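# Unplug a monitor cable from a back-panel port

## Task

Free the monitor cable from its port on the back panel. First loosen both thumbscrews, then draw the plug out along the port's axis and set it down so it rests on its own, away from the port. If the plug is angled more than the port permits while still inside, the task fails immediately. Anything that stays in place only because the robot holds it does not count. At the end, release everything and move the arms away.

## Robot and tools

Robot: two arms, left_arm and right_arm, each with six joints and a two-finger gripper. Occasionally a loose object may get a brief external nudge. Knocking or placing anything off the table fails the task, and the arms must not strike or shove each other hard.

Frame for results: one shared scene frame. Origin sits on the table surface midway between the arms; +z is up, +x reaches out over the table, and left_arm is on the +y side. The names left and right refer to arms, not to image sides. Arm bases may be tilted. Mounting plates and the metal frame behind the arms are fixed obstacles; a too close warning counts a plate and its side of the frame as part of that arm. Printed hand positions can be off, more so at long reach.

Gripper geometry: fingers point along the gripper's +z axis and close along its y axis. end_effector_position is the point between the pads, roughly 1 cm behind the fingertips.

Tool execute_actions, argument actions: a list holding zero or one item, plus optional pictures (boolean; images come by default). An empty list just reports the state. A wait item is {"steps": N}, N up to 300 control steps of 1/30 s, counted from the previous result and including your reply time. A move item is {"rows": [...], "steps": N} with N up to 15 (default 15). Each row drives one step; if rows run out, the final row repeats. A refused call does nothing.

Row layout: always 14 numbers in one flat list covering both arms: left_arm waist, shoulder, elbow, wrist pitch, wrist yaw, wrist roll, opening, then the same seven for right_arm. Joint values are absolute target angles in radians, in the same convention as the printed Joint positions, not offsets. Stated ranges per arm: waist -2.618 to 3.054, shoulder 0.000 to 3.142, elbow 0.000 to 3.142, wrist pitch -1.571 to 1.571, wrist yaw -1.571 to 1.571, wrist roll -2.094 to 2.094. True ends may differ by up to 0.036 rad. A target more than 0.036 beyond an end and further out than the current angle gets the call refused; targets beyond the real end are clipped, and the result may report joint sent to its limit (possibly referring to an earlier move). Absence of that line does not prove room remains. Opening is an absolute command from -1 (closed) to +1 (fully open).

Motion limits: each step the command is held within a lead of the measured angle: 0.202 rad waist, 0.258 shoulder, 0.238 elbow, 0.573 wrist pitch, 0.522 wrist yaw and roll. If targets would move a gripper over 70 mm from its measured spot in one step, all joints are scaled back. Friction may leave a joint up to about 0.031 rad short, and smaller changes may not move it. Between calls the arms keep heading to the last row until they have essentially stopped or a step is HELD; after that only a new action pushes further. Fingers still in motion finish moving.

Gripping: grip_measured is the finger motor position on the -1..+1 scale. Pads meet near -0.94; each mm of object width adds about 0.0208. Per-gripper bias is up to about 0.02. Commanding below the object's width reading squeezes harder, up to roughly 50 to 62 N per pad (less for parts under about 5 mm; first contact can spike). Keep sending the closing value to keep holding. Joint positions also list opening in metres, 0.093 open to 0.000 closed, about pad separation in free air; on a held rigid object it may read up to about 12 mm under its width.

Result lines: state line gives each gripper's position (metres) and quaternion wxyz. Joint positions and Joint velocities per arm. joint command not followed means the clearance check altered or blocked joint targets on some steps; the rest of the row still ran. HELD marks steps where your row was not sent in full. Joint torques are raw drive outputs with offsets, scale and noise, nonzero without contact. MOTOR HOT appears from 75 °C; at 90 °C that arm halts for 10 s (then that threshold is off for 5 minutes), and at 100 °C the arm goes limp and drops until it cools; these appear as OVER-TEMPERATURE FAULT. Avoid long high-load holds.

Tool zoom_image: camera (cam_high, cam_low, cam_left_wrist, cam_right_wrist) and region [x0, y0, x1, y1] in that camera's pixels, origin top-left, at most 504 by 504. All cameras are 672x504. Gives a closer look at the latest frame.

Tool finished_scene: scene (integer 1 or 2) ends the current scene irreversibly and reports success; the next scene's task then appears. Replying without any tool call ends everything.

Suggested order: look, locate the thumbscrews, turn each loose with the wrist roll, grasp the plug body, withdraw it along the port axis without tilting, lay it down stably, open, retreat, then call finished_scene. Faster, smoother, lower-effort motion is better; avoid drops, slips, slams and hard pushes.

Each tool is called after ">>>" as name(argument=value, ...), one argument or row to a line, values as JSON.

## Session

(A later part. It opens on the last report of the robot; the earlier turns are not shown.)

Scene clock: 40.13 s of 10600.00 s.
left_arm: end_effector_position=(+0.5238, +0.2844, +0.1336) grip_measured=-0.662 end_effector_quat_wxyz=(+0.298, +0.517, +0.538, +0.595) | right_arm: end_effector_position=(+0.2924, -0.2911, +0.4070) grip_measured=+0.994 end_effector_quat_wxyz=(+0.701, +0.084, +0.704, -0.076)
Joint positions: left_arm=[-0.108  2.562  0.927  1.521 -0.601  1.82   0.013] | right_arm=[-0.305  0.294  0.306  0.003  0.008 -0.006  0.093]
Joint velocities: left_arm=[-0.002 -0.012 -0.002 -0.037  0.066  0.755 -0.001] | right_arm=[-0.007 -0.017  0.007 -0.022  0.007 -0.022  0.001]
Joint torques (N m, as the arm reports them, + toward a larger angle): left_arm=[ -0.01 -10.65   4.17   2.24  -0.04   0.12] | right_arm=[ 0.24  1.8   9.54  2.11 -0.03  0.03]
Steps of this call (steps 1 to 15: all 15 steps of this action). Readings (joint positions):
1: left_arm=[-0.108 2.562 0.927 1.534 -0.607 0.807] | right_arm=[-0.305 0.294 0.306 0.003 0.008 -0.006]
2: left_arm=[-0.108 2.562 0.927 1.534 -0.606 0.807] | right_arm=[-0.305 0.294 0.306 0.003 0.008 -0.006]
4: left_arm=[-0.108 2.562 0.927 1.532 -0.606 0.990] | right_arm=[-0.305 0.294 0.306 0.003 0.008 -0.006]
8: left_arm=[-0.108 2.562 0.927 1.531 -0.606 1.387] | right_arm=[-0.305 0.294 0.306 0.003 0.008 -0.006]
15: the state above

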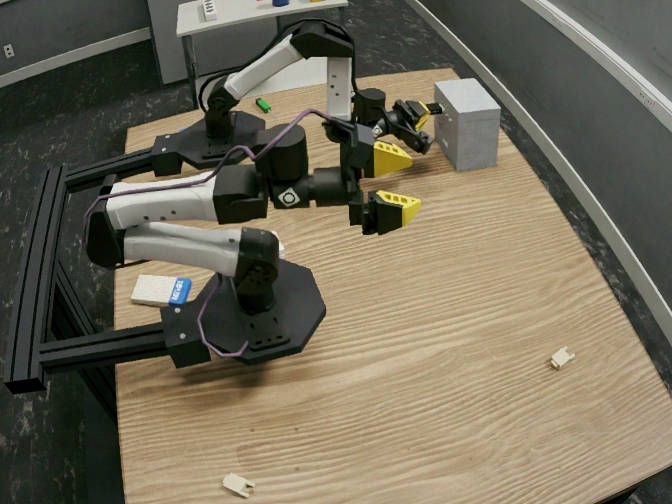

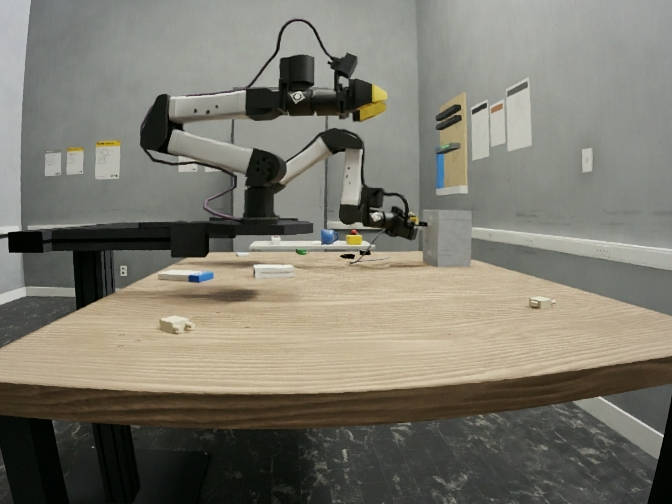

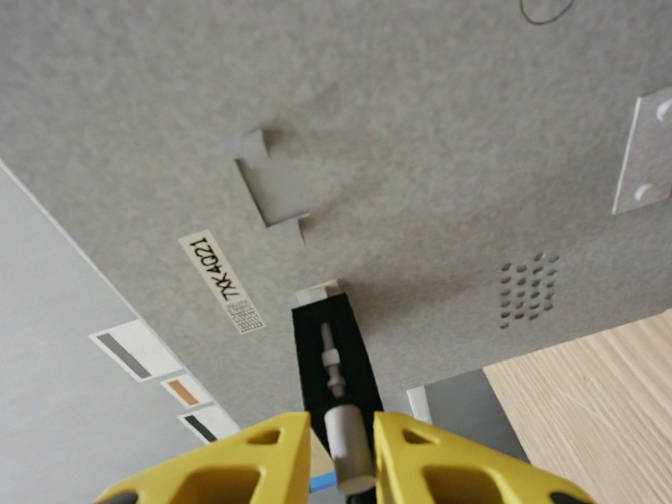

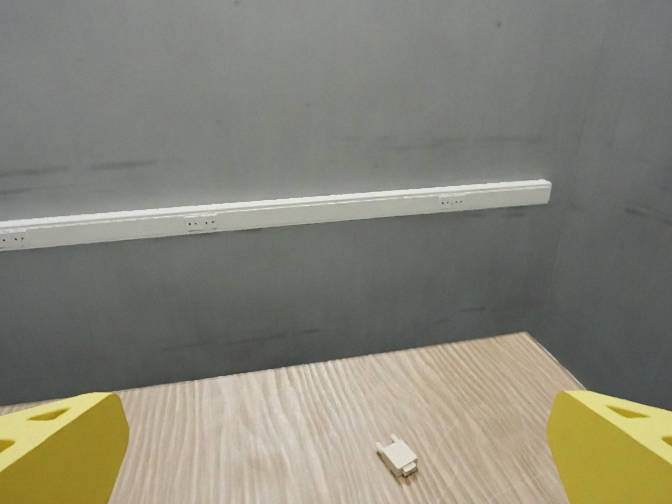

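>>> execute_actions(
  actions=[
    {"rows":[[-0.107,2.56,0.935,1.52,-0.62,1.93,-1,-0.3,0.3,0.3,0,0,0,1],[-0.107,2.56,0.935,1.52,-0.62,1.93,-1,-0.3,0.3,0.3,0,0,0,1],[-0.107,2.56,0.935,1.52,-0.62,0.63,-1,-0.3,0.3,0.3,0,0,0,1]]},
  ],
  pictures=false,
)

>>> execute_actions(
  actions=[
    {"rows":[[-0.107,2.56,0.935,1.52,-0.62,0.8,-0.66,-0.3,0.3,0.3,0,0,0,1],[-0.107,2.56,0.935,1.52,-0.62,0.8,-0.66,-0.3,0.3,0.3,0,0,0,1],[-0.107,2.56,0.935,1.51,-0.62,2.09,-0.66,-0.3,0.3,0.3,0,0,0,1]]},
  ],
  pictures=false,
)

>>> execute_actions(
  actions=[
    {"rows":[[-0.107,2.56,0.935,1.52,-0.62,1.93,-1,-0.3,0.3,0.3,0,0,0,1],[-0.107,2.56,0.935,1.52,-0.62,1.93,-1,-0.3,0.3,0.3,0,0,0,1],[-0.107,2.56,0.935,1.52,-0.62,0.63,-1,-0.3,0.3,0.3,0,0,0,1]]},
  ],
  pictures=false,
)

>>> execute_actions(
  actions=[
    {"rows":[[-0.107,2.56,0.935,1.52,-0.62,0.8,-0.66,-0.3,0.3,0.3,0,0,0,1],[-0.107,2.56,0.935,1.52,-0.62,0.8,-0.66,-0.3,0.3,0.3,0,0,0,1],[-0.107,2.56,0.935,1.51,-0.62,2.09,-0.66,-0.3,0.3,0.3,0,0,0,1]]},
  ],
  pictures=false,
)

>>> execute_actions(
  actions=[
    {"rows":[[-0.107,2.56,0.935,1.52,-0.62,1.93,-1,-0.3,0.3,0.3,0,0,0,1],[-0.107,2.56,0.935,1.52,-0.62,1.93,-1,-0.3,0.3,0.3,0,0,0,1],[-0.107,2.56,0.935,1.52,-0.62,0.63,-1,-0.3,0.3,0.3,0,0,0,1]]},
  ],
  pictures=false,
)

>>> execute_actions(
  actions=[
    {"rows":[[-0.107,2.56,0.935,1.52,-0.62,0.8,-0.66,-0.3,0.3,0.3,0,0,0,1],[-0.107,2.56,0.935,1.52,-0.62,0.8,-0.66,-0.3,0.3,0.3,0,0,0,1],[-0.107,2.56,0.935,1.51,-0.62,2.09,-0.66,-0.3,0.3,0.3,0,0,0,1]]},
  ],
  pictures=false,
)

>>> execute_actions(
  actions=[
    {"rows":[[-0.107,2.56,0.935,1.52,-0.62,1.93,-1,-0.3,0.3,0.3,0,0,0,1],[-0.107,2.56,0.935,1.52,-0.62,1.93,-1,-0.3,0.3,0.3,0,0,0,1],[-0.107,2.56,0.935,1.52,-0.62,0.63,-1,-0.3,0.3,0.3,0,0,0,1]]},
  ],
  pictures=false,
)

>>> execute_actions(
  actions=[
    {"rows":[[-0.107,2.56,0.935,1.52,-0.62,0.8,-0.66,-0.3,0.3,0.3,0,0,0,1],[-0.107,2.56,0.935,1.52,-0.62,0.8,-0.66,-0.3,0.3,0.3,0,0,0,1],[-0.107,2.56,0.935,1.51,-0.62,2.09,-0.66,-0.3,0.3,0.3,0,0,0,1]]},
  ],
  pictures=false,
)

>>> execute_actions(
  actions=[
    {"rows":[[-0.107,2.56,0.935,1.52,-0.62,1.93,-1,-0.3,0.3,0.3,0,0,0,1],[-0.107,2.56,0.935,1.52,-0.62,1.93,-1,-0.3,0.3,0.3,0,0,0,1],[-0.107,2.56,0.935,1.52,-0.62,0.63,-1,-0.3,0.3,0.3,0,0,0,1]]},
  ],
  pictures=false,
)

>>> execute_actions(
  actions=[
    {"rows":[[-0.107,2.56,0.935,1.52,-0.62,0.8,-0.66,-0.3,0.3,0.3,0,0,0,1],[-0.107,2.56,0.935,1.52,-0.62,0.8,-0.66,-0.3,0.3,0.3,0,0,0,1],[-0.107,2.56,0.935,1.51,-0.62,2.09,-0.66,-0.3,0.3,0.3,0,0,0,1]]},
  ],
  pictures=false,
)

>>> execute_actions(
  actions=[
    {"rows":[[-0.107,2.56,0.935,1.52,-0.62,1.93,-1,-0.3,0.3,0.3,0,0,0,1],[-0.107,2.56,0.935,1.52,-0.62,1.93,-1,-0.3,0.3,0.3,0,0,0,1],[-0.107,2.56,0.935,1.52,-0.62,0.63,-1,-0.3,0.3,0.3,0,0,0,1]]},
  ],
  pictures=false,
)

>>> execute_actions(
  actions=[
    {"rows":[[-0.107,2.56,0.935,1.52,-0.62,0.8,-0.66,-0.3,0.3,0.3,0,0,0,1],[-0.107,2.56,0.935,1.52,-0.62,0.8,-0.66,-0.3,0.3,0.3,0,0,0,1],[-0.107,2.56,0.935,1.51,-0.62,2.09,-0.66,-0.3,0.3,0.3,0,0,0,1]]},
  ],
  pictures=false,
)

>>> execute_actions(
  actions=[
    {"rows":[[-0.107,2.56,0.935,1.52,-0.62,1.93,-1,-0.3,0.3,0.3,0,0,0,1],[-0.107,2.56,0.935,1.52,-0.62,1.93,-1,-0.3,0.3,0.3,0,0,0,1],[-0.107,2.56,0.935,1.52,-0.62,0.63,-1,-0.3,0.3,0.3,0,0,0,1]]},
  ],
  pictures=false,
)

>>> execute_actions(
  actions=[
    {"rows":[[-0.107,2.56,0.935,1.52,-0.62,0.8,-0.66,-0.3,0.3,0.3,0,0,0,1],[-0.107,2.56,0.935,1.52,-0.62,0.8,-0.66,-0.3,0.3,0.3,0,0,0,1],[-0.107,2.56,0.935,1.51,-0.62,2.09,-0.66,-0.3,0.3,0.3,0,0,0,1]]},
  ],
  pictures=false,
)

>>> execute_actions(
  actions=[
    {"rows":[[-0.107,2.56,0.935,1.52,-0.62,1.93,-1,-0.3,0.3,0.3,0,0,0,1],[-0.107,2.56,0.935,1.52,-0.62,1.93,-1,-0.3,0.3,0.3,0,0,0,1],[-0.107,2.56,0.935,1.52,-0.62,0.63,-1,-0.3,0.3,0.3,0,0,0,1]]},
  ],
  pictures=false,
)

>>> execute_actions(
  actions=[
    {"rows":[[-0.107,2.56,0.935,1.52,-0.62,0.8,-0.66,-0.3,0.3,0.3,0,0,0,1],[-0.107,2.56,0.935,1.52,-0.62,0.8,-0.66,-0.3,0.3,0.3,0,0,0,1],[-0.107,2.56,0.935,1.51,-0.62,2.09,-0.66,-0.3,0.3,0.3,0,0,0,1]]},
  ],
  pictures=false,
)

>>> execute_actions(
  actions=[
    {"rows":[[-0.107,2.56,0.935,1.52,-0.62,1.93,-1,-0.3,0.3,0.3,0,0,0,1],[-0.107,2.56,0.935,1.52,-0.62,1.93,-1,-0.3,0.3,0.3,0,0,0,1],[-0.107,2.56,0.935,1.52,-0.62,0.63,-1,-0.3,0.3,0.3,0,0,0,1]]},
  ],
  pictures=false,
)

>>> execute_actions(
  actions=[
    {"rows":[[-0.107,2.56,0.935,1.52,-0.62,0.8,-0.66,-0.3,0.3,0.3,0,0,0,1],[-0.107,2.56,0.935,1.52,-0.62,0.8,-0.66,-0.3,0.3,0.3,0,0,0,1],[-0.107,2.56,0.935,1.51,-0.62,2.09,-0.66,-0.3,0.3,0.3,0,0,0,1]]},
  ],
  pictures=false,
)

>>> execute_actions(
  actions=[
    {"rows":[[-0.107,2.56,0.935,1.52,-0.62,1.93,-1,-0.3,0.3,0.3,0,0,0,1],[-0.107,2.56,0.935,1.52,-0.62,1.93,-1,-0.3,0.3,0.3,0,0,0,1],[-0.107,2.56,0.935,1.52,-0.62,0.63,-1,-0.3,0.3,0.3,0,0,0,1]]},
  ],
  pictures=false,
)

>>> execute_actions(
  actions=[
    {"rows":[[-0.107,2.56,0.935,1.52,-0.62,0.8,-0.66,-0.3,0.3,0.3,0,0,0,1],[-0.107,2.56,0.935,1.52,-0.62,0.8,-0.66,-0.3,0.3,0.3,0,0,0,1],[-0.107,2.56,0.935,1.51,-0.62,1.95,-0.66,-0.3,0.3,0.3,0,0,0,1]]},
  ],
)

Scene clock: 73.80 s of 10600.00 s.
left_arm: end_effector_position=(+0.5235, +0.2858, +0.1356) grip_measured=-0.966 end_effector_quat_wxyz=(+0.549, +0.190, +0.719, +0.381) | right_arm: end_effector_position=(+0.2924, -0.2911, +0.4070) grip_measured=+0.994 end_effector_quat_wxyz=(+0.701, +0.084, +0.704, -0.076)
Joint positions: left_arm=[-0.108  2.562  0.927  1.532 -0.61   0.818  0.   ] | right_arm=[-0.305  0.294  0.306  0.003  0.008 -0.006  0.093]
Joint velocities: left_arm=[-0.007 -0.002 -0.007  0.051 -0.037 -1.165  0.   ] | right_arm=[ 0.002  0.022  0.002  0.022  0.037 -0.007 -0.001]
Joint torques (N m, as the arm reports them, + toward a larger angle): left_arm=[  0.21 -10.77   4.14   2.03  -0.09  -0.23] | right_arm=[ 0.14  1.85  9.46  2.11  0.01 -0.04]
Steps of this call (steps 1 to 30: the robot went on to your last target; steps 31 to 90: nothing new was sent; then 30.17 s passed at rest; steps 91 to 105: all 15 steps of this action). Readings (joint positions):
91: left_arm=[-0.108 2.562 0.927 1.514 -0.603 1.935] | right_arm=[-0.305 0.294 0.306 0.003 0.008 -0.006]
92: left_arm=[-0.108 2.562 0.927 1.511 -0.602 1.935] | right_arm=[-0.305 0.294 0.306 0.003 0.008 -0.006]
94: left_arm=[-0.108 2.562 0.927 1.512 -0.602 1.751] | right_arm=[-0.305 0.294 0.306 0.003 0.008 -0.006]
98: left_arm=[-0.108 2.562 0.927 1.519 -0.601 1.355] | right_arm=[-0.305 0.294 0.306 0.003 0.008 -0.006]
105: the state above

Scene clock: 74.30 s of 10600.00 s.
left_arm: end_effector_position=(+0.5229, +0.2863, +0.1321) grip_measured=-0.662 end_effector_quat_wxyz=(+0.262, +0.543, +0.516, +0.609) | right_arm: end_effector_position=(+0.2924, -0.2911, +0.4070) grip_measured=+0.994 end_effector_quat_wxyz=(+0.701, +0.084, +0.704, -0.076)
Joint positions: left_arm=[-0.108  2.562  0.927  1.514 -0.613  1.917  0.013] | right_arm=[-0.305  0.294  0.306  0.003  0.008 -0.006  0.093]
Joint velocities: left_arm=[-0.012 -0.002  0.007 -0.007  0.051  1.092 -0.001] | right_arm=[ 0.007 -0.002  0.007 -0.066  0.007 -0.037  0.   ]
Joint torques (N m, as the arm reports them, + toward a larger angle): left_arm=[  0.07 -10.56   4.07   2.25  -0.14   0.1 ] | right_arm=[0.11 1.77 9.33 2.11 0.03 0.01]
Steps of this call (steps 1 to 15: all 15 steps of this action). Readings (joint positions):
1: left_arm=[-0.108 2.562 0.927 1.533 -0.611 0.811] | right_arm=[-0.305 0.294 0.306 0.003 0.008 -0.006]
2: left_arm=[-0.108 2.562 0.927 1.533 -0.611 0.810] | right_arm=[-0.305 0.294 0.306 0.003 0.008 -0.006]
4: left_arm=[-0.108 2.562 0.927 1.530 -0.612 0.992] | right_arm=[-0.305 0.294 0.306 0.003 0.008 -0.006]
8: left_arm=[-0.108 2.562 0.927 1.524 -0.613 1.389] | right_arm=[-0.305 0.294 0.306 0.003 0.008 -0.006]
15: the state above

Scene clock: 74.80 s of 10600.00 s.
left_arm: end_effector_position=(+0.5230, +0.2869, +0.1347) grip_measured=-0.966 end_effector_quat_wxyz=(+0.546, +0.188, +0.721, +0.383) | right_arm: end_effector_position=(+0.2924, -0.2911, +0.4070) grip_measured=+0.994 end_effector_quat_wxyz=(+0.701, +0.084, +0.704, -0.076)
Joint positions: left_arm=[-0.108  2.562  0.927  1.527 -0.617  0.815  0.   ] | right_arm=[-0.305  0.294  0.306  0.003  0.008 -0.006  0.093]
Joint velocities: left_arm=[ 0.007 -0.002 -0.002  0.022 -0.066 -1.121  0.   ] | right_arm=[-0.007  0.002  0.002 -0.037 -0.007 -0.007 -0.   ]
Joint torques (N m, as the arm reports them, + toward a larger angle): left_arm=[ -0.15 -10.65   4.02   2.14  -0.08  -0.27] | right_arm=[ 0.04  1.8   9.71  2.07 -0.01  0.02]
Steps of this call (steps 1 to 15: all 15 steps of this action). Readings (joint positions):
1: left_arm=[-0.108 2.562 0.927 1.514 -0.613 1.925] | right_arm=[-0.305 0.294 0.306 0.003 0.008 -0.006]
2: left_arm=[-0.108 2.562 0.927 1.514 -0.612 1.925] | right_arm=[-0.305 0.294 0.306 0.003 0.008 -0.006]
4: left_arm=[-0.108 2.562 0.927 1.514 -0.612 1.741] | right_arm=[-0.305 0.294 0.306 0.003 0.008 -0.006]
8: left_arm=[-0.108 2.562 0.927 1.517 -0.611 1.346] | right_arm=[-0.305 0.294 0.306 0.003 0.008 -0.006]
15: the state above

Scene clock: 75.30 s of 10600.00 s.
left_arm: end_effector_position=(+0.5227, +0.2869, +0.1320) grip_measured=-0.662 end_effector_quat_wxyz=(+0.261, +0.542, +0.517, +0.609) | right_arm: end_effector_position=(+0.2924, -0.2911, +0.4070) grip_measured=+0.994 end_effector_quat_wxyz=(+0.701, +0.084, +0.704, -0.076)
Joint positions: left_arm=[-0.108  2.562  0.927  1.514 -0.616  1.917  0.013] | right_arm=[-0.305  0.294  0.306  0.003  0.008 -0.006  0.093]
Joint velocities: left_arm=[-0.007 -0.017  0.012 -0.212  0.066  1.092  0.   ] | right_arm=[-0.007 -0.007 -0.002 -0.081  0.095 -0.081  0.   ]
Joint torques (N m, as the arm reports them, + toward a larger angle): left_arm=[  0.04 -10.65   4.09   2.19  -0.09   0.07] | right_arm=[0.19 1.68 9.48 2.13 0.03 0.04]
Steps of this call (steps 1 to 15: all 15 steps of this action). Readings (joint positions):
1: left_arm=[-0.108 2.562 0.927 1.527 -0.617 0.808] | right_arm=[-0.305 0.294 0.306 0.003 0.008 -0.006]
2: left_arm=[-0.108 2.562 0.927 1.528 -0.616 0.807] | right_arm=[-0.305 0.294 0.306 0.003 0.008 -0.006]
4: left_arm=[-0.108 2.562 0.927 1.526 -0.616 0.990] | right_arm=[-0.305 0.294 0.306 0.003 0.008 -0.006]
8: left_arm=[-0.108 2.562 0.927 1.523 -0.616 1.387] | right_arm=[-0.305 0.294 0.306 0.003 0.008 -0.006]
15: the state above

Scene clock: 75.80 s of 10600.00 s.
left_arm: end_effector_position=(+0.5228, +0.2873, +0.1344) grip_measured=-0.965 end_effector_quat_wxyz=(+0.545, +0.187, +0.722, +0.383) | right_arm: end_effector_position=(+0.2924, -0.2911, +0.4070) grip_measured=+0.994 end_effector_quat_wxyz=(+0.701, +0.084, +0.704, -0.076)
Joint positions: left_arm=[-0.108  2.562  0.927  1.525 -0.619  0.815  0.   ] | right_arm=[-0.305  0.294  0.306  0.003  0.008 -0.006  0.093]
Joint velocities: left_arm=[-0.007  0.002  0.017 -0.022  0.051 -1.062  0.   ] | right_arm=[ 0.007  0.017 -0.017 -0.081 -0.051 -0.051  0.001]
Joint torques (N m, as the arm reports them, + toward a larger angle): left_arm=[  0.04 -10.68   3.98   2.12  -0.03  -0.39] | right_arm=[0.05 2.03 9.22 2.08 0.03 0.03]
Steps of this call (steps 1 to 15: all 15 steps of this action). Readings (joint positions):
1: left_arm=[-0.108 2.562 0.927 1.513 -0.616 1.924] | right_arm=[-0.305 0.294 0.306 0.003 0.008 -0.006]
2: left_arm=[-0.108 2.562 0.927 1.513 -0.615 1.924] | right_arm=[-0.305 0.294 0.306 0.003 0.008 -0.006]
4: left_arm=[-0.108 2.562 0.927 1.514 -0.614 1.740] | right_arm=[-0.305 0.294 0.306 0.003 0.008 -0.006]
8: left_arm=[-0.108 2.562 0.927 1.517 -0.613 1.345] | right_arm=[-0.305 0.294 0.306 0.003 0.008 -0.006]
15: the state above

Scene clock: 76.30 s of 10600.00 s.
left_arm: end_effector_position=(+0.5227, +0.2869, +0.1319) grip_measured=-0.662 end_effector_quat_wxyz=(+0.261, +0.542, +0.517, +0.609) | right_arm: end_effector_position=(+0.2924, -0.2911, +0.4070) grip_measured=+0.994 end_effector_quat_wxyz=(+0.701, +0.084, +0.704, -0.076)
Joint positions: left_arm=[-0.108  2.562  0.927  1.514 -0.616  1.917  0.013] | right_arm=[-0.305  0.294  0.306  0.003  0.008 -0.006  0.093]
Joint velocities: left_arm=[-0.007  0.002  0.007 -0.081 -0.051  1.092 -0.   ] | right_arm=[-0.012 -0.002  0.007 -0.022  0.007  0.007 -0.001]
Joint torques (N m, as the arm reports them, + toward a larger angle): left_arm=[ -0.07 -10.69   4.1    2.2   -0.07   0.08] | right_arm=[ 0.18  1.84  9.29  2.06 -0.04 -0.02]
Steps of this call (steps 1 to 15: all 15 steps of this action). Readings (joint positions):
1: left_arm=[-0.108 2.562 0.927 1.526 -0.619 0.808] | right_arm=[-0.305 0.294 0.306 0.003 0.008 -0.006]
2: left_arm=[-0.108 2.562 0.927 1.527 -0.617 0.808] | right_arm=[-0.305 0.294 0.306 0.003 0.008 -0.006]
4: left_arm=[-0.108 2.562 0.927 1.525 -0.616 0.990] | right_arm=[-0.305 0.294 0.306 0.003 0.008 -0.006]
8: left_arm=[-0.108 2.562 0.927 1.522 -0.616 1.387] | right_arm=[-0.305 0.294 0.306 0.003 0.008 -0.006]
15: the state above

Scene clock: 76.80 s of 10600.00 s.
left_arm: end_effector_position=(+0.5228, +0.2873, +0.1343) grip_measured=-0.965 end_effector_quat_wxyz=(+0.545, +0.188, +0.722, +0.384) | right_arm: end_effector_position=(+0.2924, -0.2911, +0.4070) grip_measured=+0.994 end_effector_quat_wxyz=(+0.701, +0.084, +0.704, -0.076)
Joint positions: left_arm=[-0.108  2.562  0.927  1.525 -0.619  0.816  0.   ] | right_arm=[-0.305  0.294  0.306  0.003  0.008 -0.006  0.093]
Joint velocities: left_arm=[-0.022  0.002  0.002 -0.051 -0.051 -1.033  0.   ] | right_arm=[-0.012 -0.007  0.002  0.037 -0.007 -0.066  0.   ]
Joint torques (N m, as the arm reports them, + toward a larger angle): left_arm=[  0.11 -10.63   4.18   2.09  -0.03  -0.34] | right_arm=[ 0.04  1.92  9.71  2.1  -0.03 -0.01]
Steps of this call (steps 1 to 15: all 15 steps of this action). Readings (joint positions):
1: left_arm=[-0.108 2.562 0.927 1.513 -0.616 1.924] | right_arm=[-0.305 0.294 0.306 0.003 0.008 -0.006]
2: left_arm=[-0.108 2.562 0.927 1.513 -0.615 1.924] | right_arm=[-0.305 0.294 0.306 0.003 0.008 -0.006]
4: left_arm=[-0.108 2.562 0.927 1.514 -0.614 1.740] | right_arm=[-0.305 0.294 0.306 0.003 0.008 -0.006]
8: left_arm=[-0.108 2.562 0.927 1.517 -0.614 1.345] | right_arm=[-0.305 0.294 0.306 0.003 0.008 -0.006]
15: the state above

Scene clock: 77.30 s of 10600.00 s.
left_arm: end_effector_position=(+0.5227, +0.2869, +0.1320) grip_measured=-0.662 end_effector_quat_wxyz=(+0.261, +0.542, +0.517, +0.610) | right_arm: end_effector_position=(+0.2924, -0.2911, +0.4070) grip_measured=+0.994 end_effector_quat_wxyz=(+0.701, +0.084, +0.704, -0.076)
Joint positions: left_arm=[-0.108  2.562  0.927  1.514 -0.617  1.917  0.013] | right_arm=[-0.305  0.294  0.306  0.003  0.008 -0.006  0.093]
Joint velocities: left_arm=[ 0.002 -0.007 -0.007 -0.066 -0.037  1.106  0.   ] | right_arm=[ 0.007 -0.017 -0.002 -0.007 -0.051 -0.037 -0.   ]
Joint torques (N m, as the arm reports them, + toward a larger angle): left_arm=[  0.04 -10.66   4.04   2.21  -0.07   0.08] | right_arm=[-0.05  1.96  9.48  2.14 -0.01  0.02]
Steps of this call (steps 1 to 15: all 15 steps of this action). Readings (joint positions):
1: left_arm=[-0.108 2.562 0.927 1.526 -0.619 0.809] | right_arm=[-0.305 0.294 0.306 0.003 0.008 -0.006]
2: left_arm=[-0.108 2.562 0.927 1.527 -0.617 0.808] | right_arm=[-0.305 0.294 0.306 0.003 0.008 -0.006]
4: left_arm=[-0.108 2.562 0.927 1.525 -0.617 0.991] | right_arm=[-0.305 0.294 0.306 0.003 0.008 -0.006]
8: left_arm=[-0.108 2.562 0.927 1.522 -0.617 1.388] | right_arm=[-0.305 0.294 0.306 0.003 0.008 -0.006]
15: the state above

Scene clock: 77.80 s of 10600.00 s.
left_arm: end_effector_position=(+0.5228, +0.2873, +0.1343) grip_measured=-0.965 end_effector_quat_wxyz=(+0.545, +0.188, +0.722, +0.384) | right_arm: end_effector_position=(+0.2924, -0.2911, +0.4070) grip_measured=+0.994 end_effector_quat_wxyz=(+0.701, +0.084, +0.704, -0.076)
Joint positions: left_arm=[-0.108  2.562  0.927  1.525 -0.619  0.816  0.   ] | right_arm=[-0.305  0.294  0.306  0.003  0.008 -0.006  0.093]
Joint velocities: left_arm=[ 0.002 -0.007 -0.002 -0.037 -0.095 -0.989  0.   ] | right_arm=[ 0.002 -0.007  0.002  0.007 -0.051  0.022 -0.   ]
Joint torques (N m, as the arm reports them, + toward a larger angle): left_arm=[ -0.06 -10.71   4.07   2.12  -0.07  -0.36] | right_arm=[ 0.16  1.91  9.41  2.04 -0.01  0.03]
Steps of this call (steps 1 to 15: all 15 steps of this action). Readings (joint positions):
1: left_arm=[-0.108 2.562 0.927 1.513 -0.616 1.924] | right_arm=[-0.305 0.294 0.306 0.003 0.008 -0.006]
2: left_arm=[-0.108 2.562 0.927 1.513 -0.615 1.924] | right_arm=[-0.305 0.294 0.306 0.003 0.008 -0.006]
4: left_arm=[-0.108 2.562 0.927 1.514 -0.614 1.741] | right_arm=[-0.305 0.294 0.306 0.003 0.008 -0.006]
8: left_arm=[-0.108 2.562 0.927 1.517 -0.614 1.345] | right_arm=[-0.305 0.294 0.306 0.003 0.008 -0.006]
15: the state above

Scene clock: 78.30 s of 10600.00 s.
left_arm: end_effector_position=(+0.5227, +0.2869, +0.1320) grip_measured=-0.662 end_effector_quat_wxyz=(+0.261, +0.542, +0.517, +0.609) | right_arm: end_effector_position=(+0.2924, -0.2911, +0.4070) grip_measured=+0.994 end_effector_quat_wxyz=(+0.701, +0.084, +0.704, -0.076)
Joint positions: left_arm=[-0.108  2.562  0.927  1.514 -0.616  1.917  0.013] | right_arm=[-0.305  0.294  0.306  0.003  0.008 -0.006  0.093]
Joint velocities: left_arm=[-0.017 -0.007 -0.017 -0.066 -0.066  1.077  0.   ] | right_arm=[-0.002 -0.002  0.002  0.007 -0.037 -0.022 -0.   ]
Joint torques (N m, as the arm reports them, + toward a larger angle): left_arm=[  0.01 -10.76   4.18   2.2   -0.09   0.06] | right_arm=[0.01 2.1  9.48 2.09 0.01 0.05]
Steps of this call (steps 1 to 15: all 15 steps of this action). Readings (joint positions):
1: left_arm=[-0.108 2.562 0.927 1.526 -0.619 0.809] | right_arm=[-0.305 0.294 0.306 0.003 0.008 -0.006]
2: left_arm=[-0.108 2.562 0.927 1.527 -0.617 0.808] | right_arm=[-0.305 0.294 0.306 0.003 0.008 -0.006]
4: left_arm=[-0.108 2.562 0.927 1.525 -0.616 0.991] | right_arm=[-0.305 0.294 0.306 0.003 0.008 -0.006]
8: left_arm=[-0.108 2.562 0.927 1.522 -0.616 1.388] | right_arm=[-0.305 0.294 0.306 0.003 0.008 -0.006]
15: the state above

Scene clock: 78.80 s of 10600.00 s.
left_arm: end_effector_position=(+0.5228, +0.2873, +0.1343) grip_measured=-0.965 end_effector_quat_wxyz=(+0.545, +0.188, +0.722, +0.384) | right_arm: end_effector_position=(+0.2924, -0.2911, +0.4070) grip_measured=+0.994 end_effector_quat_wxyz=(+0.701, +0.084, +0.704, -0.076)
Joint positions: left_arm=[-0.108  2.562  0.927  1.525 -0.619  0.816  0.   ] | right_arm=[-0.305  0.294  0.306  0.003  0.008 -0.006  0.093]
Joint velocities: left_arm=[ 0.007 -0.017  0.012  0.037 -0.095 -1.077  0.   ] | right_arm=[-0.012  0.002  0.012  0.037  0.066 -0.007  0.001]
Joint torques (N m, as the arm reports them, + toward a larger angle): left_arm=[ -0.06 -10.63   3.99   2.07   0.01  -0.4 ] | right_arm=[0.06 1.93 9.33 2.07 0.01 0.03]
Steps of this call (steps 1 to 15: all 15 steps of this action). Readings (joint positions):
1: left_arm=[-0.108 2.562 0.927 1.513 -0.616 1.924] | right_arm=[-0.305 0.294 0.306 0.003 0.008 -0.006]
2: left_arm=[-0.108 2.562 0.927 1.513 -0.615 1.924] | right_arm=[-0.305 0.294 0.306 0.003 0.008 -0.006]
4: left_arm=[-0.108 2.562 0.927 1.514 -0.614 1.740] | right_arm=[-0.305 0.294 0.306 0.003 0.008 -0.006]
8: left_arm=[-0.108 2.562 0.927 1.517 -0.614 1.345] | right_arm=[-0.305 0.294 0.306 0.003 0.008 -0.006]
15: the state above

Scene clock: 79.30 s of 10600.00 s.
left_arm: end_effector_position=(+0.5227, +0.2869, +0.1320) grip_measured=-0.662 end_effector_quat_wxyz=(+0.261, +0.542, +0.517, +0.609) | right_arm: end_effector_position=(+0.2924, -0.2911, +0.4070) grip_measured=+0.994 end_effector_quat_wxyz=(+0.701, +0.084, +0.704, -0.076)
Joint positions: left_arm=[-0.108  2.562  0.927  1.514 -0.616  1.917  0.013] | right_arm=[-0.305  0.294  0.306  0.003  0.008 -0.006  0.093]
Joint velocities: left_arm=[ 0.002 -0.012 -0.002 -0.022 -0.051  1.077  0.   ] | right_arm=[-0.017  0.007  0.002  0.037 -0.066 -0.007  0.001]
Joint torques (N m, as the arm reports them, + toward a larger angle): left_arm=[ -0.02 -10.75   4.05   2.18  -0.09   0.1 ] | right_arm=[0.07 2.04 9.56 2.07 0.04 0.03]
Steps of this call (steps 1 to 15: all 15 steps of this action). Readings (joint positions):
1: left_arm=[-0.108 2.562 0.927 1.526 -0.619 0.809] | right_arm=[-0.305 0.294 0.306 0.003 0.008 -0.006]
2: left_arm=[-0.108 2.562 0.927 1.527 -0.617 0.809] | right_arm=[-0.305 0.294 0.306 0.003 0.008 -0.006]
4: left_arm=[-0.108 2.562 0.927 1.525 -0.616 0.991] | right_arm=[-0.305 0.294 0.306 0.003 0.008 -0.006]
8: left_arm=[-0.108 2.562 0.927 1.522 -0.616 1.388] | right_arm=[-0.305 0.294 0.306 0.003 0.008 -0.006]
15: the state above

Scene clock: 79.80 s of 10600.00 s.
left_arm: end_effector_position=(+0.5228, +0.2873, +0.1343) grip_measured=-0.965 end_effector_quat_wxyz=(+0.545, +0.188, +0.722, +0.384) | right_arm: end_effector_position=(+0.2924, -0.2911, +0.4070) grip_measured=+0.994 end_effector_quat_wxyz=(+0.701, +0.084, +0.704, -0.076)
Joint positions: left_arm=[-0.108  2.562  0.927  1.525 -0.619  0.816  0.   ] | right_arm=[-0.305  0.294  0.306  0.003  0.008 -0.006  0.093]
Joint velocities: left_arm=[ 0.002 -0.007 -0.017  0.007  0.007 -0.96   0.   ] | right_arm=[-0.002 -0.012 -0.022 -0.037  0.051  0.022 -0.   ]
Joint torques (N m, as the arm reports them, + toward a larger angle): left_arm=[  0.04 -10.77   4.13   2.16   0.06  -0.36] | right_arm=[ 0.19  1.79  9.4   2.12 -0.01  0.02]
Steps of this call (steps 1 to 15: all 15 steps of this action). Readings (joint positions):
1: left_arm=[-0.108 2.562 0.927 1.513 -0.616 1.924] | right_arm=[-0.305 0.294 0.306 0.003 0.008 -0.006]
2: left_arm=[-0.108 2.562 0.927 1.513 -0.615 1.924] | right_arm=[-0.305 0.294 0.306 0.003 0.008 -0.006]
4: left_arm=[-0.108 2.562 0.927 1.514 -0.614 1.740] | right_arm=[-0.305 0.294 0.306 0.003 0.008 -0.006]
8: left_arm=[-0.108 2.562 0.927 1.517 -0.614 1.345] | right_arm=[-0.305 0.294 0.306 0.003 0.008 -0.006]
15: the state above

Scene clock: 80.30 s of 10600.00 s.
left_arm: end_effector_position=(+0.5227, +0.2869, +0.1320) grip_measured=-0.662 end_effector_quat_wxyz=(+0.261, +0.542, +0.517, +0.609) | right_arm: end_effector_position=(+0.2924, -0.2911, +0.4070) grip_measured=+0.994 end_effector_quat_wxyz=(+0.701, +0.084, +0.704, -0.076)
Joint positions: left_arm=[-0.108  2.562  0.927  1.514 -0.616  1.917  0.013] | right_arm=[-0.305  0.294  0.306  0.003  0.008 -0.006  0.093]
Joint velocities: left_arm=[-0.037  0.012 -0.012 -0.051  0.066  1.062  0.002] | right_arm=[-0.007 -0.017 -0.007  0.037 -0.11   0.037 -0.001]
Joint torques (N m, as the arm reports them, + toward a larger angle): left_arm=[ -0.01 -10.66   4.08   2.2   -0.09   0.08] | right_arm=[0.27 1.68 9.32 2.13 0.03 0.02]
Steps of this call (steps 1 to 15: all 15 steps of this action). Readings (joint positions):
1: left_arm=[-0.108 2.562 0.927 1.526 -0.619 0.810] | right_arm=[-0.305 0.294 0.306 0.003 0.008 -0.006]
2: left_arm=[-0.108 2.562 0.927 1.527 -0.617 0.809] | right_arm=[-0.305 0.294 0.306 0.003 0.008 -0.006]
4: left_arm=[-0.108 2.562 0.927 1.525 -0.616 0.991] | right_arm=[-0.305 0.294 0.306 0.003 0.008 -0.006]
8: left_arm=[-0.108 2.562 0.927 1.522 -0.616 1.388] | right_arm=[-0.305 0.294 0.306 0.003 0.008 -0.006]
15: the state above

Scene clock: 80.80 s of 10600.00 s.
left_arm: end_effector_position=(+0.5228, +0.2873, +0.1343) grip_measured=-0.965 end_effector_quat_wxyz=(+0.545, +0.188, +0.722, +0.384) | right_arm: end_effector_position=(+0.2924, -0.2911, +0.4070) grip_measured=+0.994 end_effector_quat_wxyz=(+0.701, +0.084, +0.704, -0.076)
Joint positions: left_arm=[-0.108  2.562  0.927  1.525 -0.619  0.816  0.   ] | right_arm=[-0.305  0.294  0.306  0.003  0.008 -0.006  0.093]
Joint velocities: left_arm=[-0.017 -0.002  0.022  0.007  0.095 -1.033  0.   ] | right_arm=[ 0.002 -0.017 -0.012 -0.11  -0.022  0.022 -0.001]
Joint torques (N m, as the arm reports them, + toward a larger angle): left_arm=[  0.07 -10.79   4.02   2.1    0.01  -0.39] | right_arm=[-0.15  2.06  9.66  2.12 -0.07  0.01]
Steps of this call (steps 1 to 15: all 15 steps of this action). Readings (joint positions):
1: left_arm=[-0.108 2.562 0.927 1.513 -0.616 1.924] | right_arm=[-0.305 0.294 0.306 0.003 0.008 -0.006]
2: left_arm=[-0.108 2.562 0.927 1.513 -0.615 1.924] | right_arm=[-0.305 0.294 0.306 0.003 0.008 -0.006]
4: left_arm=[-0.108 2.562 0.927 1.514 -0.614 1.741] | right_arm=[-0.305 0.294 0.306 0.003 0.008 -0.006]
8: left_arm=[-0.108 2.562 0.927 1.517 -0.614 1.345] | right_arm=[-0.305 0.294 0.306 0.003 0.008 -0.006]
15: the state above

Scene clock: 81.30 s of 10600.00 s.
left_arm: end_effector_position=(+0.5227, +0.2869, +0.1320) grip_measured=-0.662 end_effector_quat_wxyz=(+0.261, +0.542, +0.517, +0.610) | right_arm: end_effector_position=(+0.2924, -0.2911, +0.4070) grip_measured=+0.994 end_effector_quat_wxyz=(+0.701, +0.084, +0.704, -0.076)
Joint positions: left_arm=[-0.108  2.562  0.927  1.514 -0.617  1.917  0.013] | right_arm=[-0.305  0.294  0.306  0.003  0.008 -0.006  0.093]
Joint velocities: left_arm=[ 0.002 -0.002  0.007 -0.066 -0.095  1.121 -0.   ] | right_arm=[-0.037 -0.002 -0.017 -0.007  0.007 -0.022  0.001]
Joint torques (N m, as the arm reports them, + toward a larger angle): left_arm=[ -0.02 -10.67   3.9    2.18  -0.06   0.09] | right_arm=[0.17 1.89 9.54 2.15 0.07 0.06]
Steps of this call (steps 1 to 15: all 15 steps of this action). Readings (joint positions):
1: left_arm=[-0.108 2.562 0.927 1.526 -0.619 0.810] | right_arm=[-0.305 0.294 0.306 0.003 0.008 -0.006]
2: left_arm=[-0.108 2.562 0.927 1.527 -0.617 0.809] | right_arm=[-0.305 0.294 0.306 0.003 0.008 -0.006]
4: left_arm=[-0.108 2.562 0.927 1.525 -0.617 0.991] | right_arm=[-0.305 0.294 0.306 0.003 0.008 -0.006]
8: left_arm=[-0.108 2.562 0.927 1.522 -0.617 1.389] | right_arm=[-0.305 0.294 0.306 0.003 0.008 -0.006]
15: the state above

Scene clock: 81.80 s of 10600.00 s.
left_arm: end_effector_position=(+0.5228, +0.2873, +0.1344) grip_measured=-0.964 end_effector_quat_wxyz=(+0.545, +0.188, +0.721, +0.384) | right_arm: end_effector_position=(+0.2924, -0.2911, +0.4070) grip_measured=+0.994 end_effector_quat_wxyz=(+0.701, +0.084, +0.704, -0.076)
Joint positions: left_arm=[-0.108  2.562  0.927  1.525 -0.619  0.816  0.   ] | right_arm=[-0.305  0.294  0.306  0.003  0.008 -0.006  0.093]
Joint velocities: left_arm=[ 0.002  0.002 -0.017  0.022 -0.066 -0.989  0.   ] | right_arm=[ 0.012 -0.007 -0.012  0.037 -0.007 -0.007 -0.   ]
Joint torques (N m, as the arm reports them, + toward a larger angle): left_arm=[  0.11 -10.72   4.06   2.11  -0.01  -0.39] | right_arm=[0.   1.79 9.35 2.12 0.01 0.04]
Steps of this call (steps 1 to 15: all 15 steps of this action). Readings (joint positions):
1: left_arm=[-0.108 2.562 0.927 1.513 -0.616 1.924] | right_arm=[-0.305 0.294 0.306 0.003 0.008 -0.006]
2: left_arm=[-0.108 2.562 0.927 1.513 -0.615 1.924] | right_arm=[-0.305 0.294 0.306 0.003 0.008 -0.006]
4: left_arm=[-0.108 2.562 0.927 1.514 -0.614 1.740] | right_arm=[-0.305 0.294 0.306 0.003 0.008 -0.006]
8: left_arm=[-0.108 2.562 0.927 1.517 -0.614 1.345] | right_arm=[-0.305 0.294 0.306 0.003 0.008 -0.006]
15: the state above

Scene clock: 82.30 s of 10600.00 s.
left_arm: end_effector_position=(+0.5227, +0.2869, +0.1319) grip_measured=-0.662 end_effector_quat_wxyz=(+0.261, +0.542, +0.517, +0.609) | right_arm: end_effector_position=(+0.2924, -0.2911, +0.4070) grip_measured=+0.994 end_effector_quat_wxyz=(+0.701, +0.084, +0.704, -0.076)
Joint positions: left_arm=[-0.108  2.562  0.927  1.514 -0.617  1.917  0.013] | right_arm=[-0.305  0.294  0.306  0.003  0.008 -0.006  0.093]
Joint velocities: left_arm=[ 0.012  0.002 -0.002 -0.066 -0.095  1.092  0.   ] | right_arm=[-0.007 -0.007 -0.012  0.007  0.007 -0.022  0.   ]
Joint torques (N m, as the arm reports them, + toward a larger angle): left_arm=[  0.03 -10.73   3.99   2.26  -0.05   0.12] | right_arm=[-0.12  1.92  9.36  2.1   0.03  0.03]
Steps of this call (steps 1 to 15: all 15 steps of this action). Readings (joint positions):
1: left_arm=[-0.108 2.562 0.927 1.526 -0.619 0.810] | right_arm=[-0.305 0.294 0.306 0.003 0.008 -0.006]
2: left_arm=[-0.108 2.562 0.927 1.527 -0.617 0.809] | right_arm=[-0.305 0.294 0.306 0.003 0.008 -0.006]
4: left_arm=[-0.108 2.562 0.927 1.525 -0.617 0.991] | right_arm=[-0.305 0.294 0.306 0.003 0.008 -0.006]
8: left_arm=[-0.108 2.562 0.927 1.522 -0.617 1.389] | right_arm=[-0.305 0.294 0.306 0.003 0.008 -0.006]
15: the state above

Scene clock: 82.80 s of 10600.00 s.
left_arm: end_effector_position=(+0.5228, +0.2873, +0.1344) grip_measured=-0.964 end_effector_quat_wxyz=(+0.545, +0.188, +0.721, +0.384) | right_arm: end_effector_position=(+0.2924, -0.2911, +0.4070) grip_measured=+0.994 end_effector_quat_wxyz=(+0.701, +0.084, +0.704, -0.076)
Joint positions: left_arm=[-0.108  2.562  0.927  1.525 -0.619  0.817  0.   ] | right_arm=[-0.305  0.294  0.306  0.003  0.008 -0.006  0.093]
Joint velocities: left_arm=[ 0.012 -0.002  0.002  0.037 -0.051 -1.033  0.   ] | right_arm=[ 0.022  0.007 -0.007  0.051 -0.051  0.022 -0.   ]
Joint torques (N m, as the arm reports them, + toward a larger angle): left_arm=[  0.01 -10.7    3.97   2.09  -0.02  -0.44] | right_arm=[0.26 1.79 9.52 2.08 0.04 0.04]
Steps of this call (steps 1 to 15: all 15 steps of this action). Readings (joint positions):
1: left_arm=[-0.108 2.562 0.927 1.513 -0.616 1.924] | right_arm=[-0.305 0.294 0.306 0.003 0.008 -0.006]
2: left_arm=[-0.108 2.562 0.927 1.513 -0.615 1.924] | right_arm=[-0.305 0.294 0.306 0.003 0.008 -0.006]
4: left_arm=[-0.108 2.562 0.927 1.514 -0.614 1.741] | right_arm=[-0.305 0.294 0.306 0.003 0.008 -0.006]
8: left_arm=[-0.108 2.562 0.927 1.517 -0.614 1.345] | right_arm=[-0.305 0.294 0.306 0.003 0.008 -0.006]
15: the state above

Scene clock: 83.30 s of 10600.00 s.
left_arm: end_effector_position=(+0.5227, +0.2869, +0.1323) grip_measured=-0.662 end_effector_quat_wxyz=(+0.290, +0.516, +0.542, +0.597) | right_arm: end_effector_position=(+0.2924, -0.2911, +0.4070) grip_measured=+0.994 end_effector_quat_wxyz=(+0.701, +0.084, +0.704, -0.076)
Joint positions: left_arm=[-0.108  2.562  0.927  1.515 -0.617  1.821  0.013] | right_arm=[-0.305  0.294  0.306  0.003  0.008 -0.006  0.093]
Joint velocities: left_arm=[ 0.022 -0.007  0.012 -0.022 -0.007  0.74   0.001] | right_arm=[ 0.002  0.012 -0.002  0.022 -0.037  0.037 -0.   ]
Joint torques (N m, as the arm reports them, + toward a larger angle): left_arm=[ -0.07 -10.76   4.07   2.18  -0.08   0.12] | right_arm=[0.16 1.99 9.35 2.09 0.03 0.01]
Steps of this call (steps 1 to 15: all 15 steps of this action). Readings (joint positions):
1: left_arm=[-0.108 2.562 0.927 1.526 -0.619 0.810] | right_arm=[-0.305 0.294 0.306 0.003 0.008 -0.006]
2: left_arm=[-0.108 2.562 0.927 1.527 -0.617 0.809] | right_arm=[-0.305 0.294 0.306 0.003 0.008 -0.006]
4: left_arm=[-0.108 2.562 0.927 1.525 -0.617 0.991] | right_arm=[-0.305 0.294 0.306 0.003 0.008 -0.006]
8: left_arm=[-0.108 2.562 0.927 1.522 -0.617 1.389] | right_arm=[-0.305 0.294 0.306 0.003 0.008 -0.006]
15: the state above

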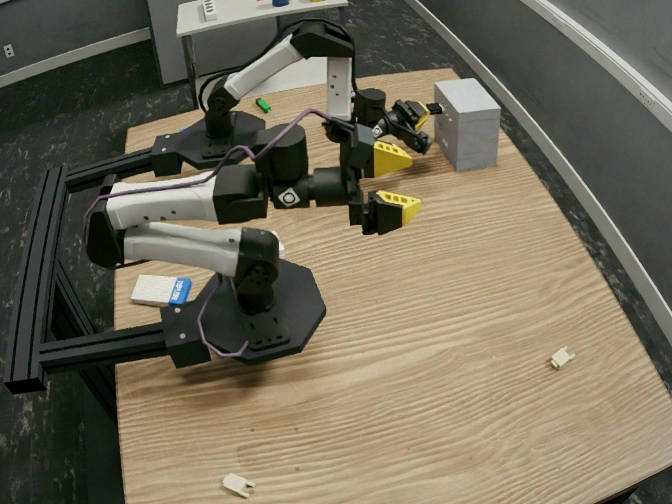

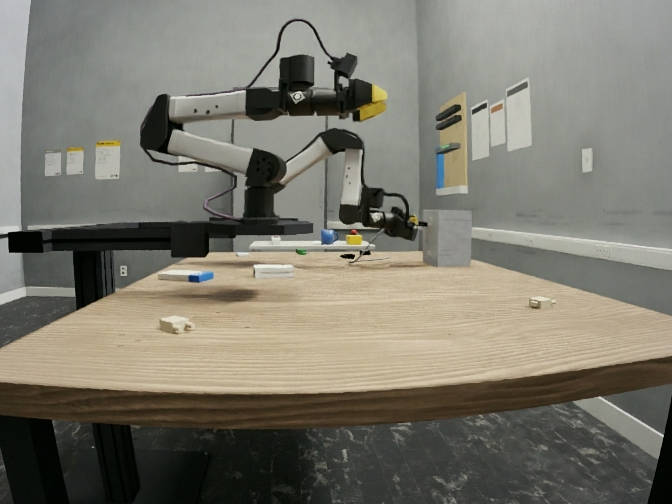

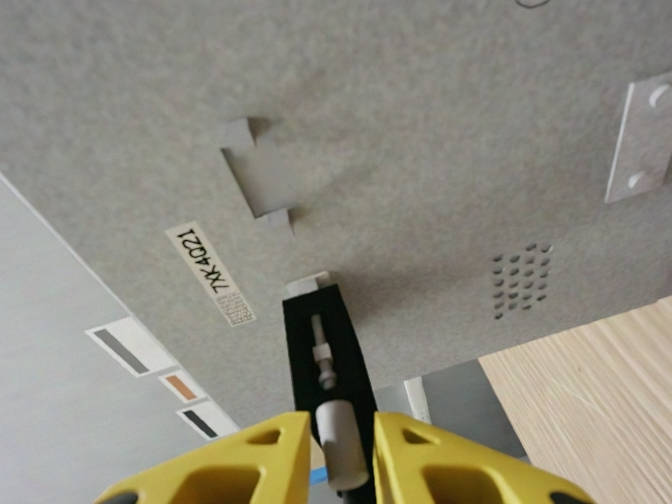

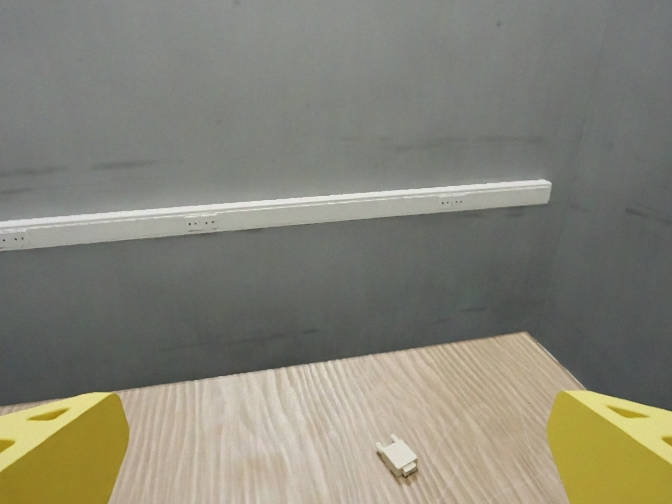

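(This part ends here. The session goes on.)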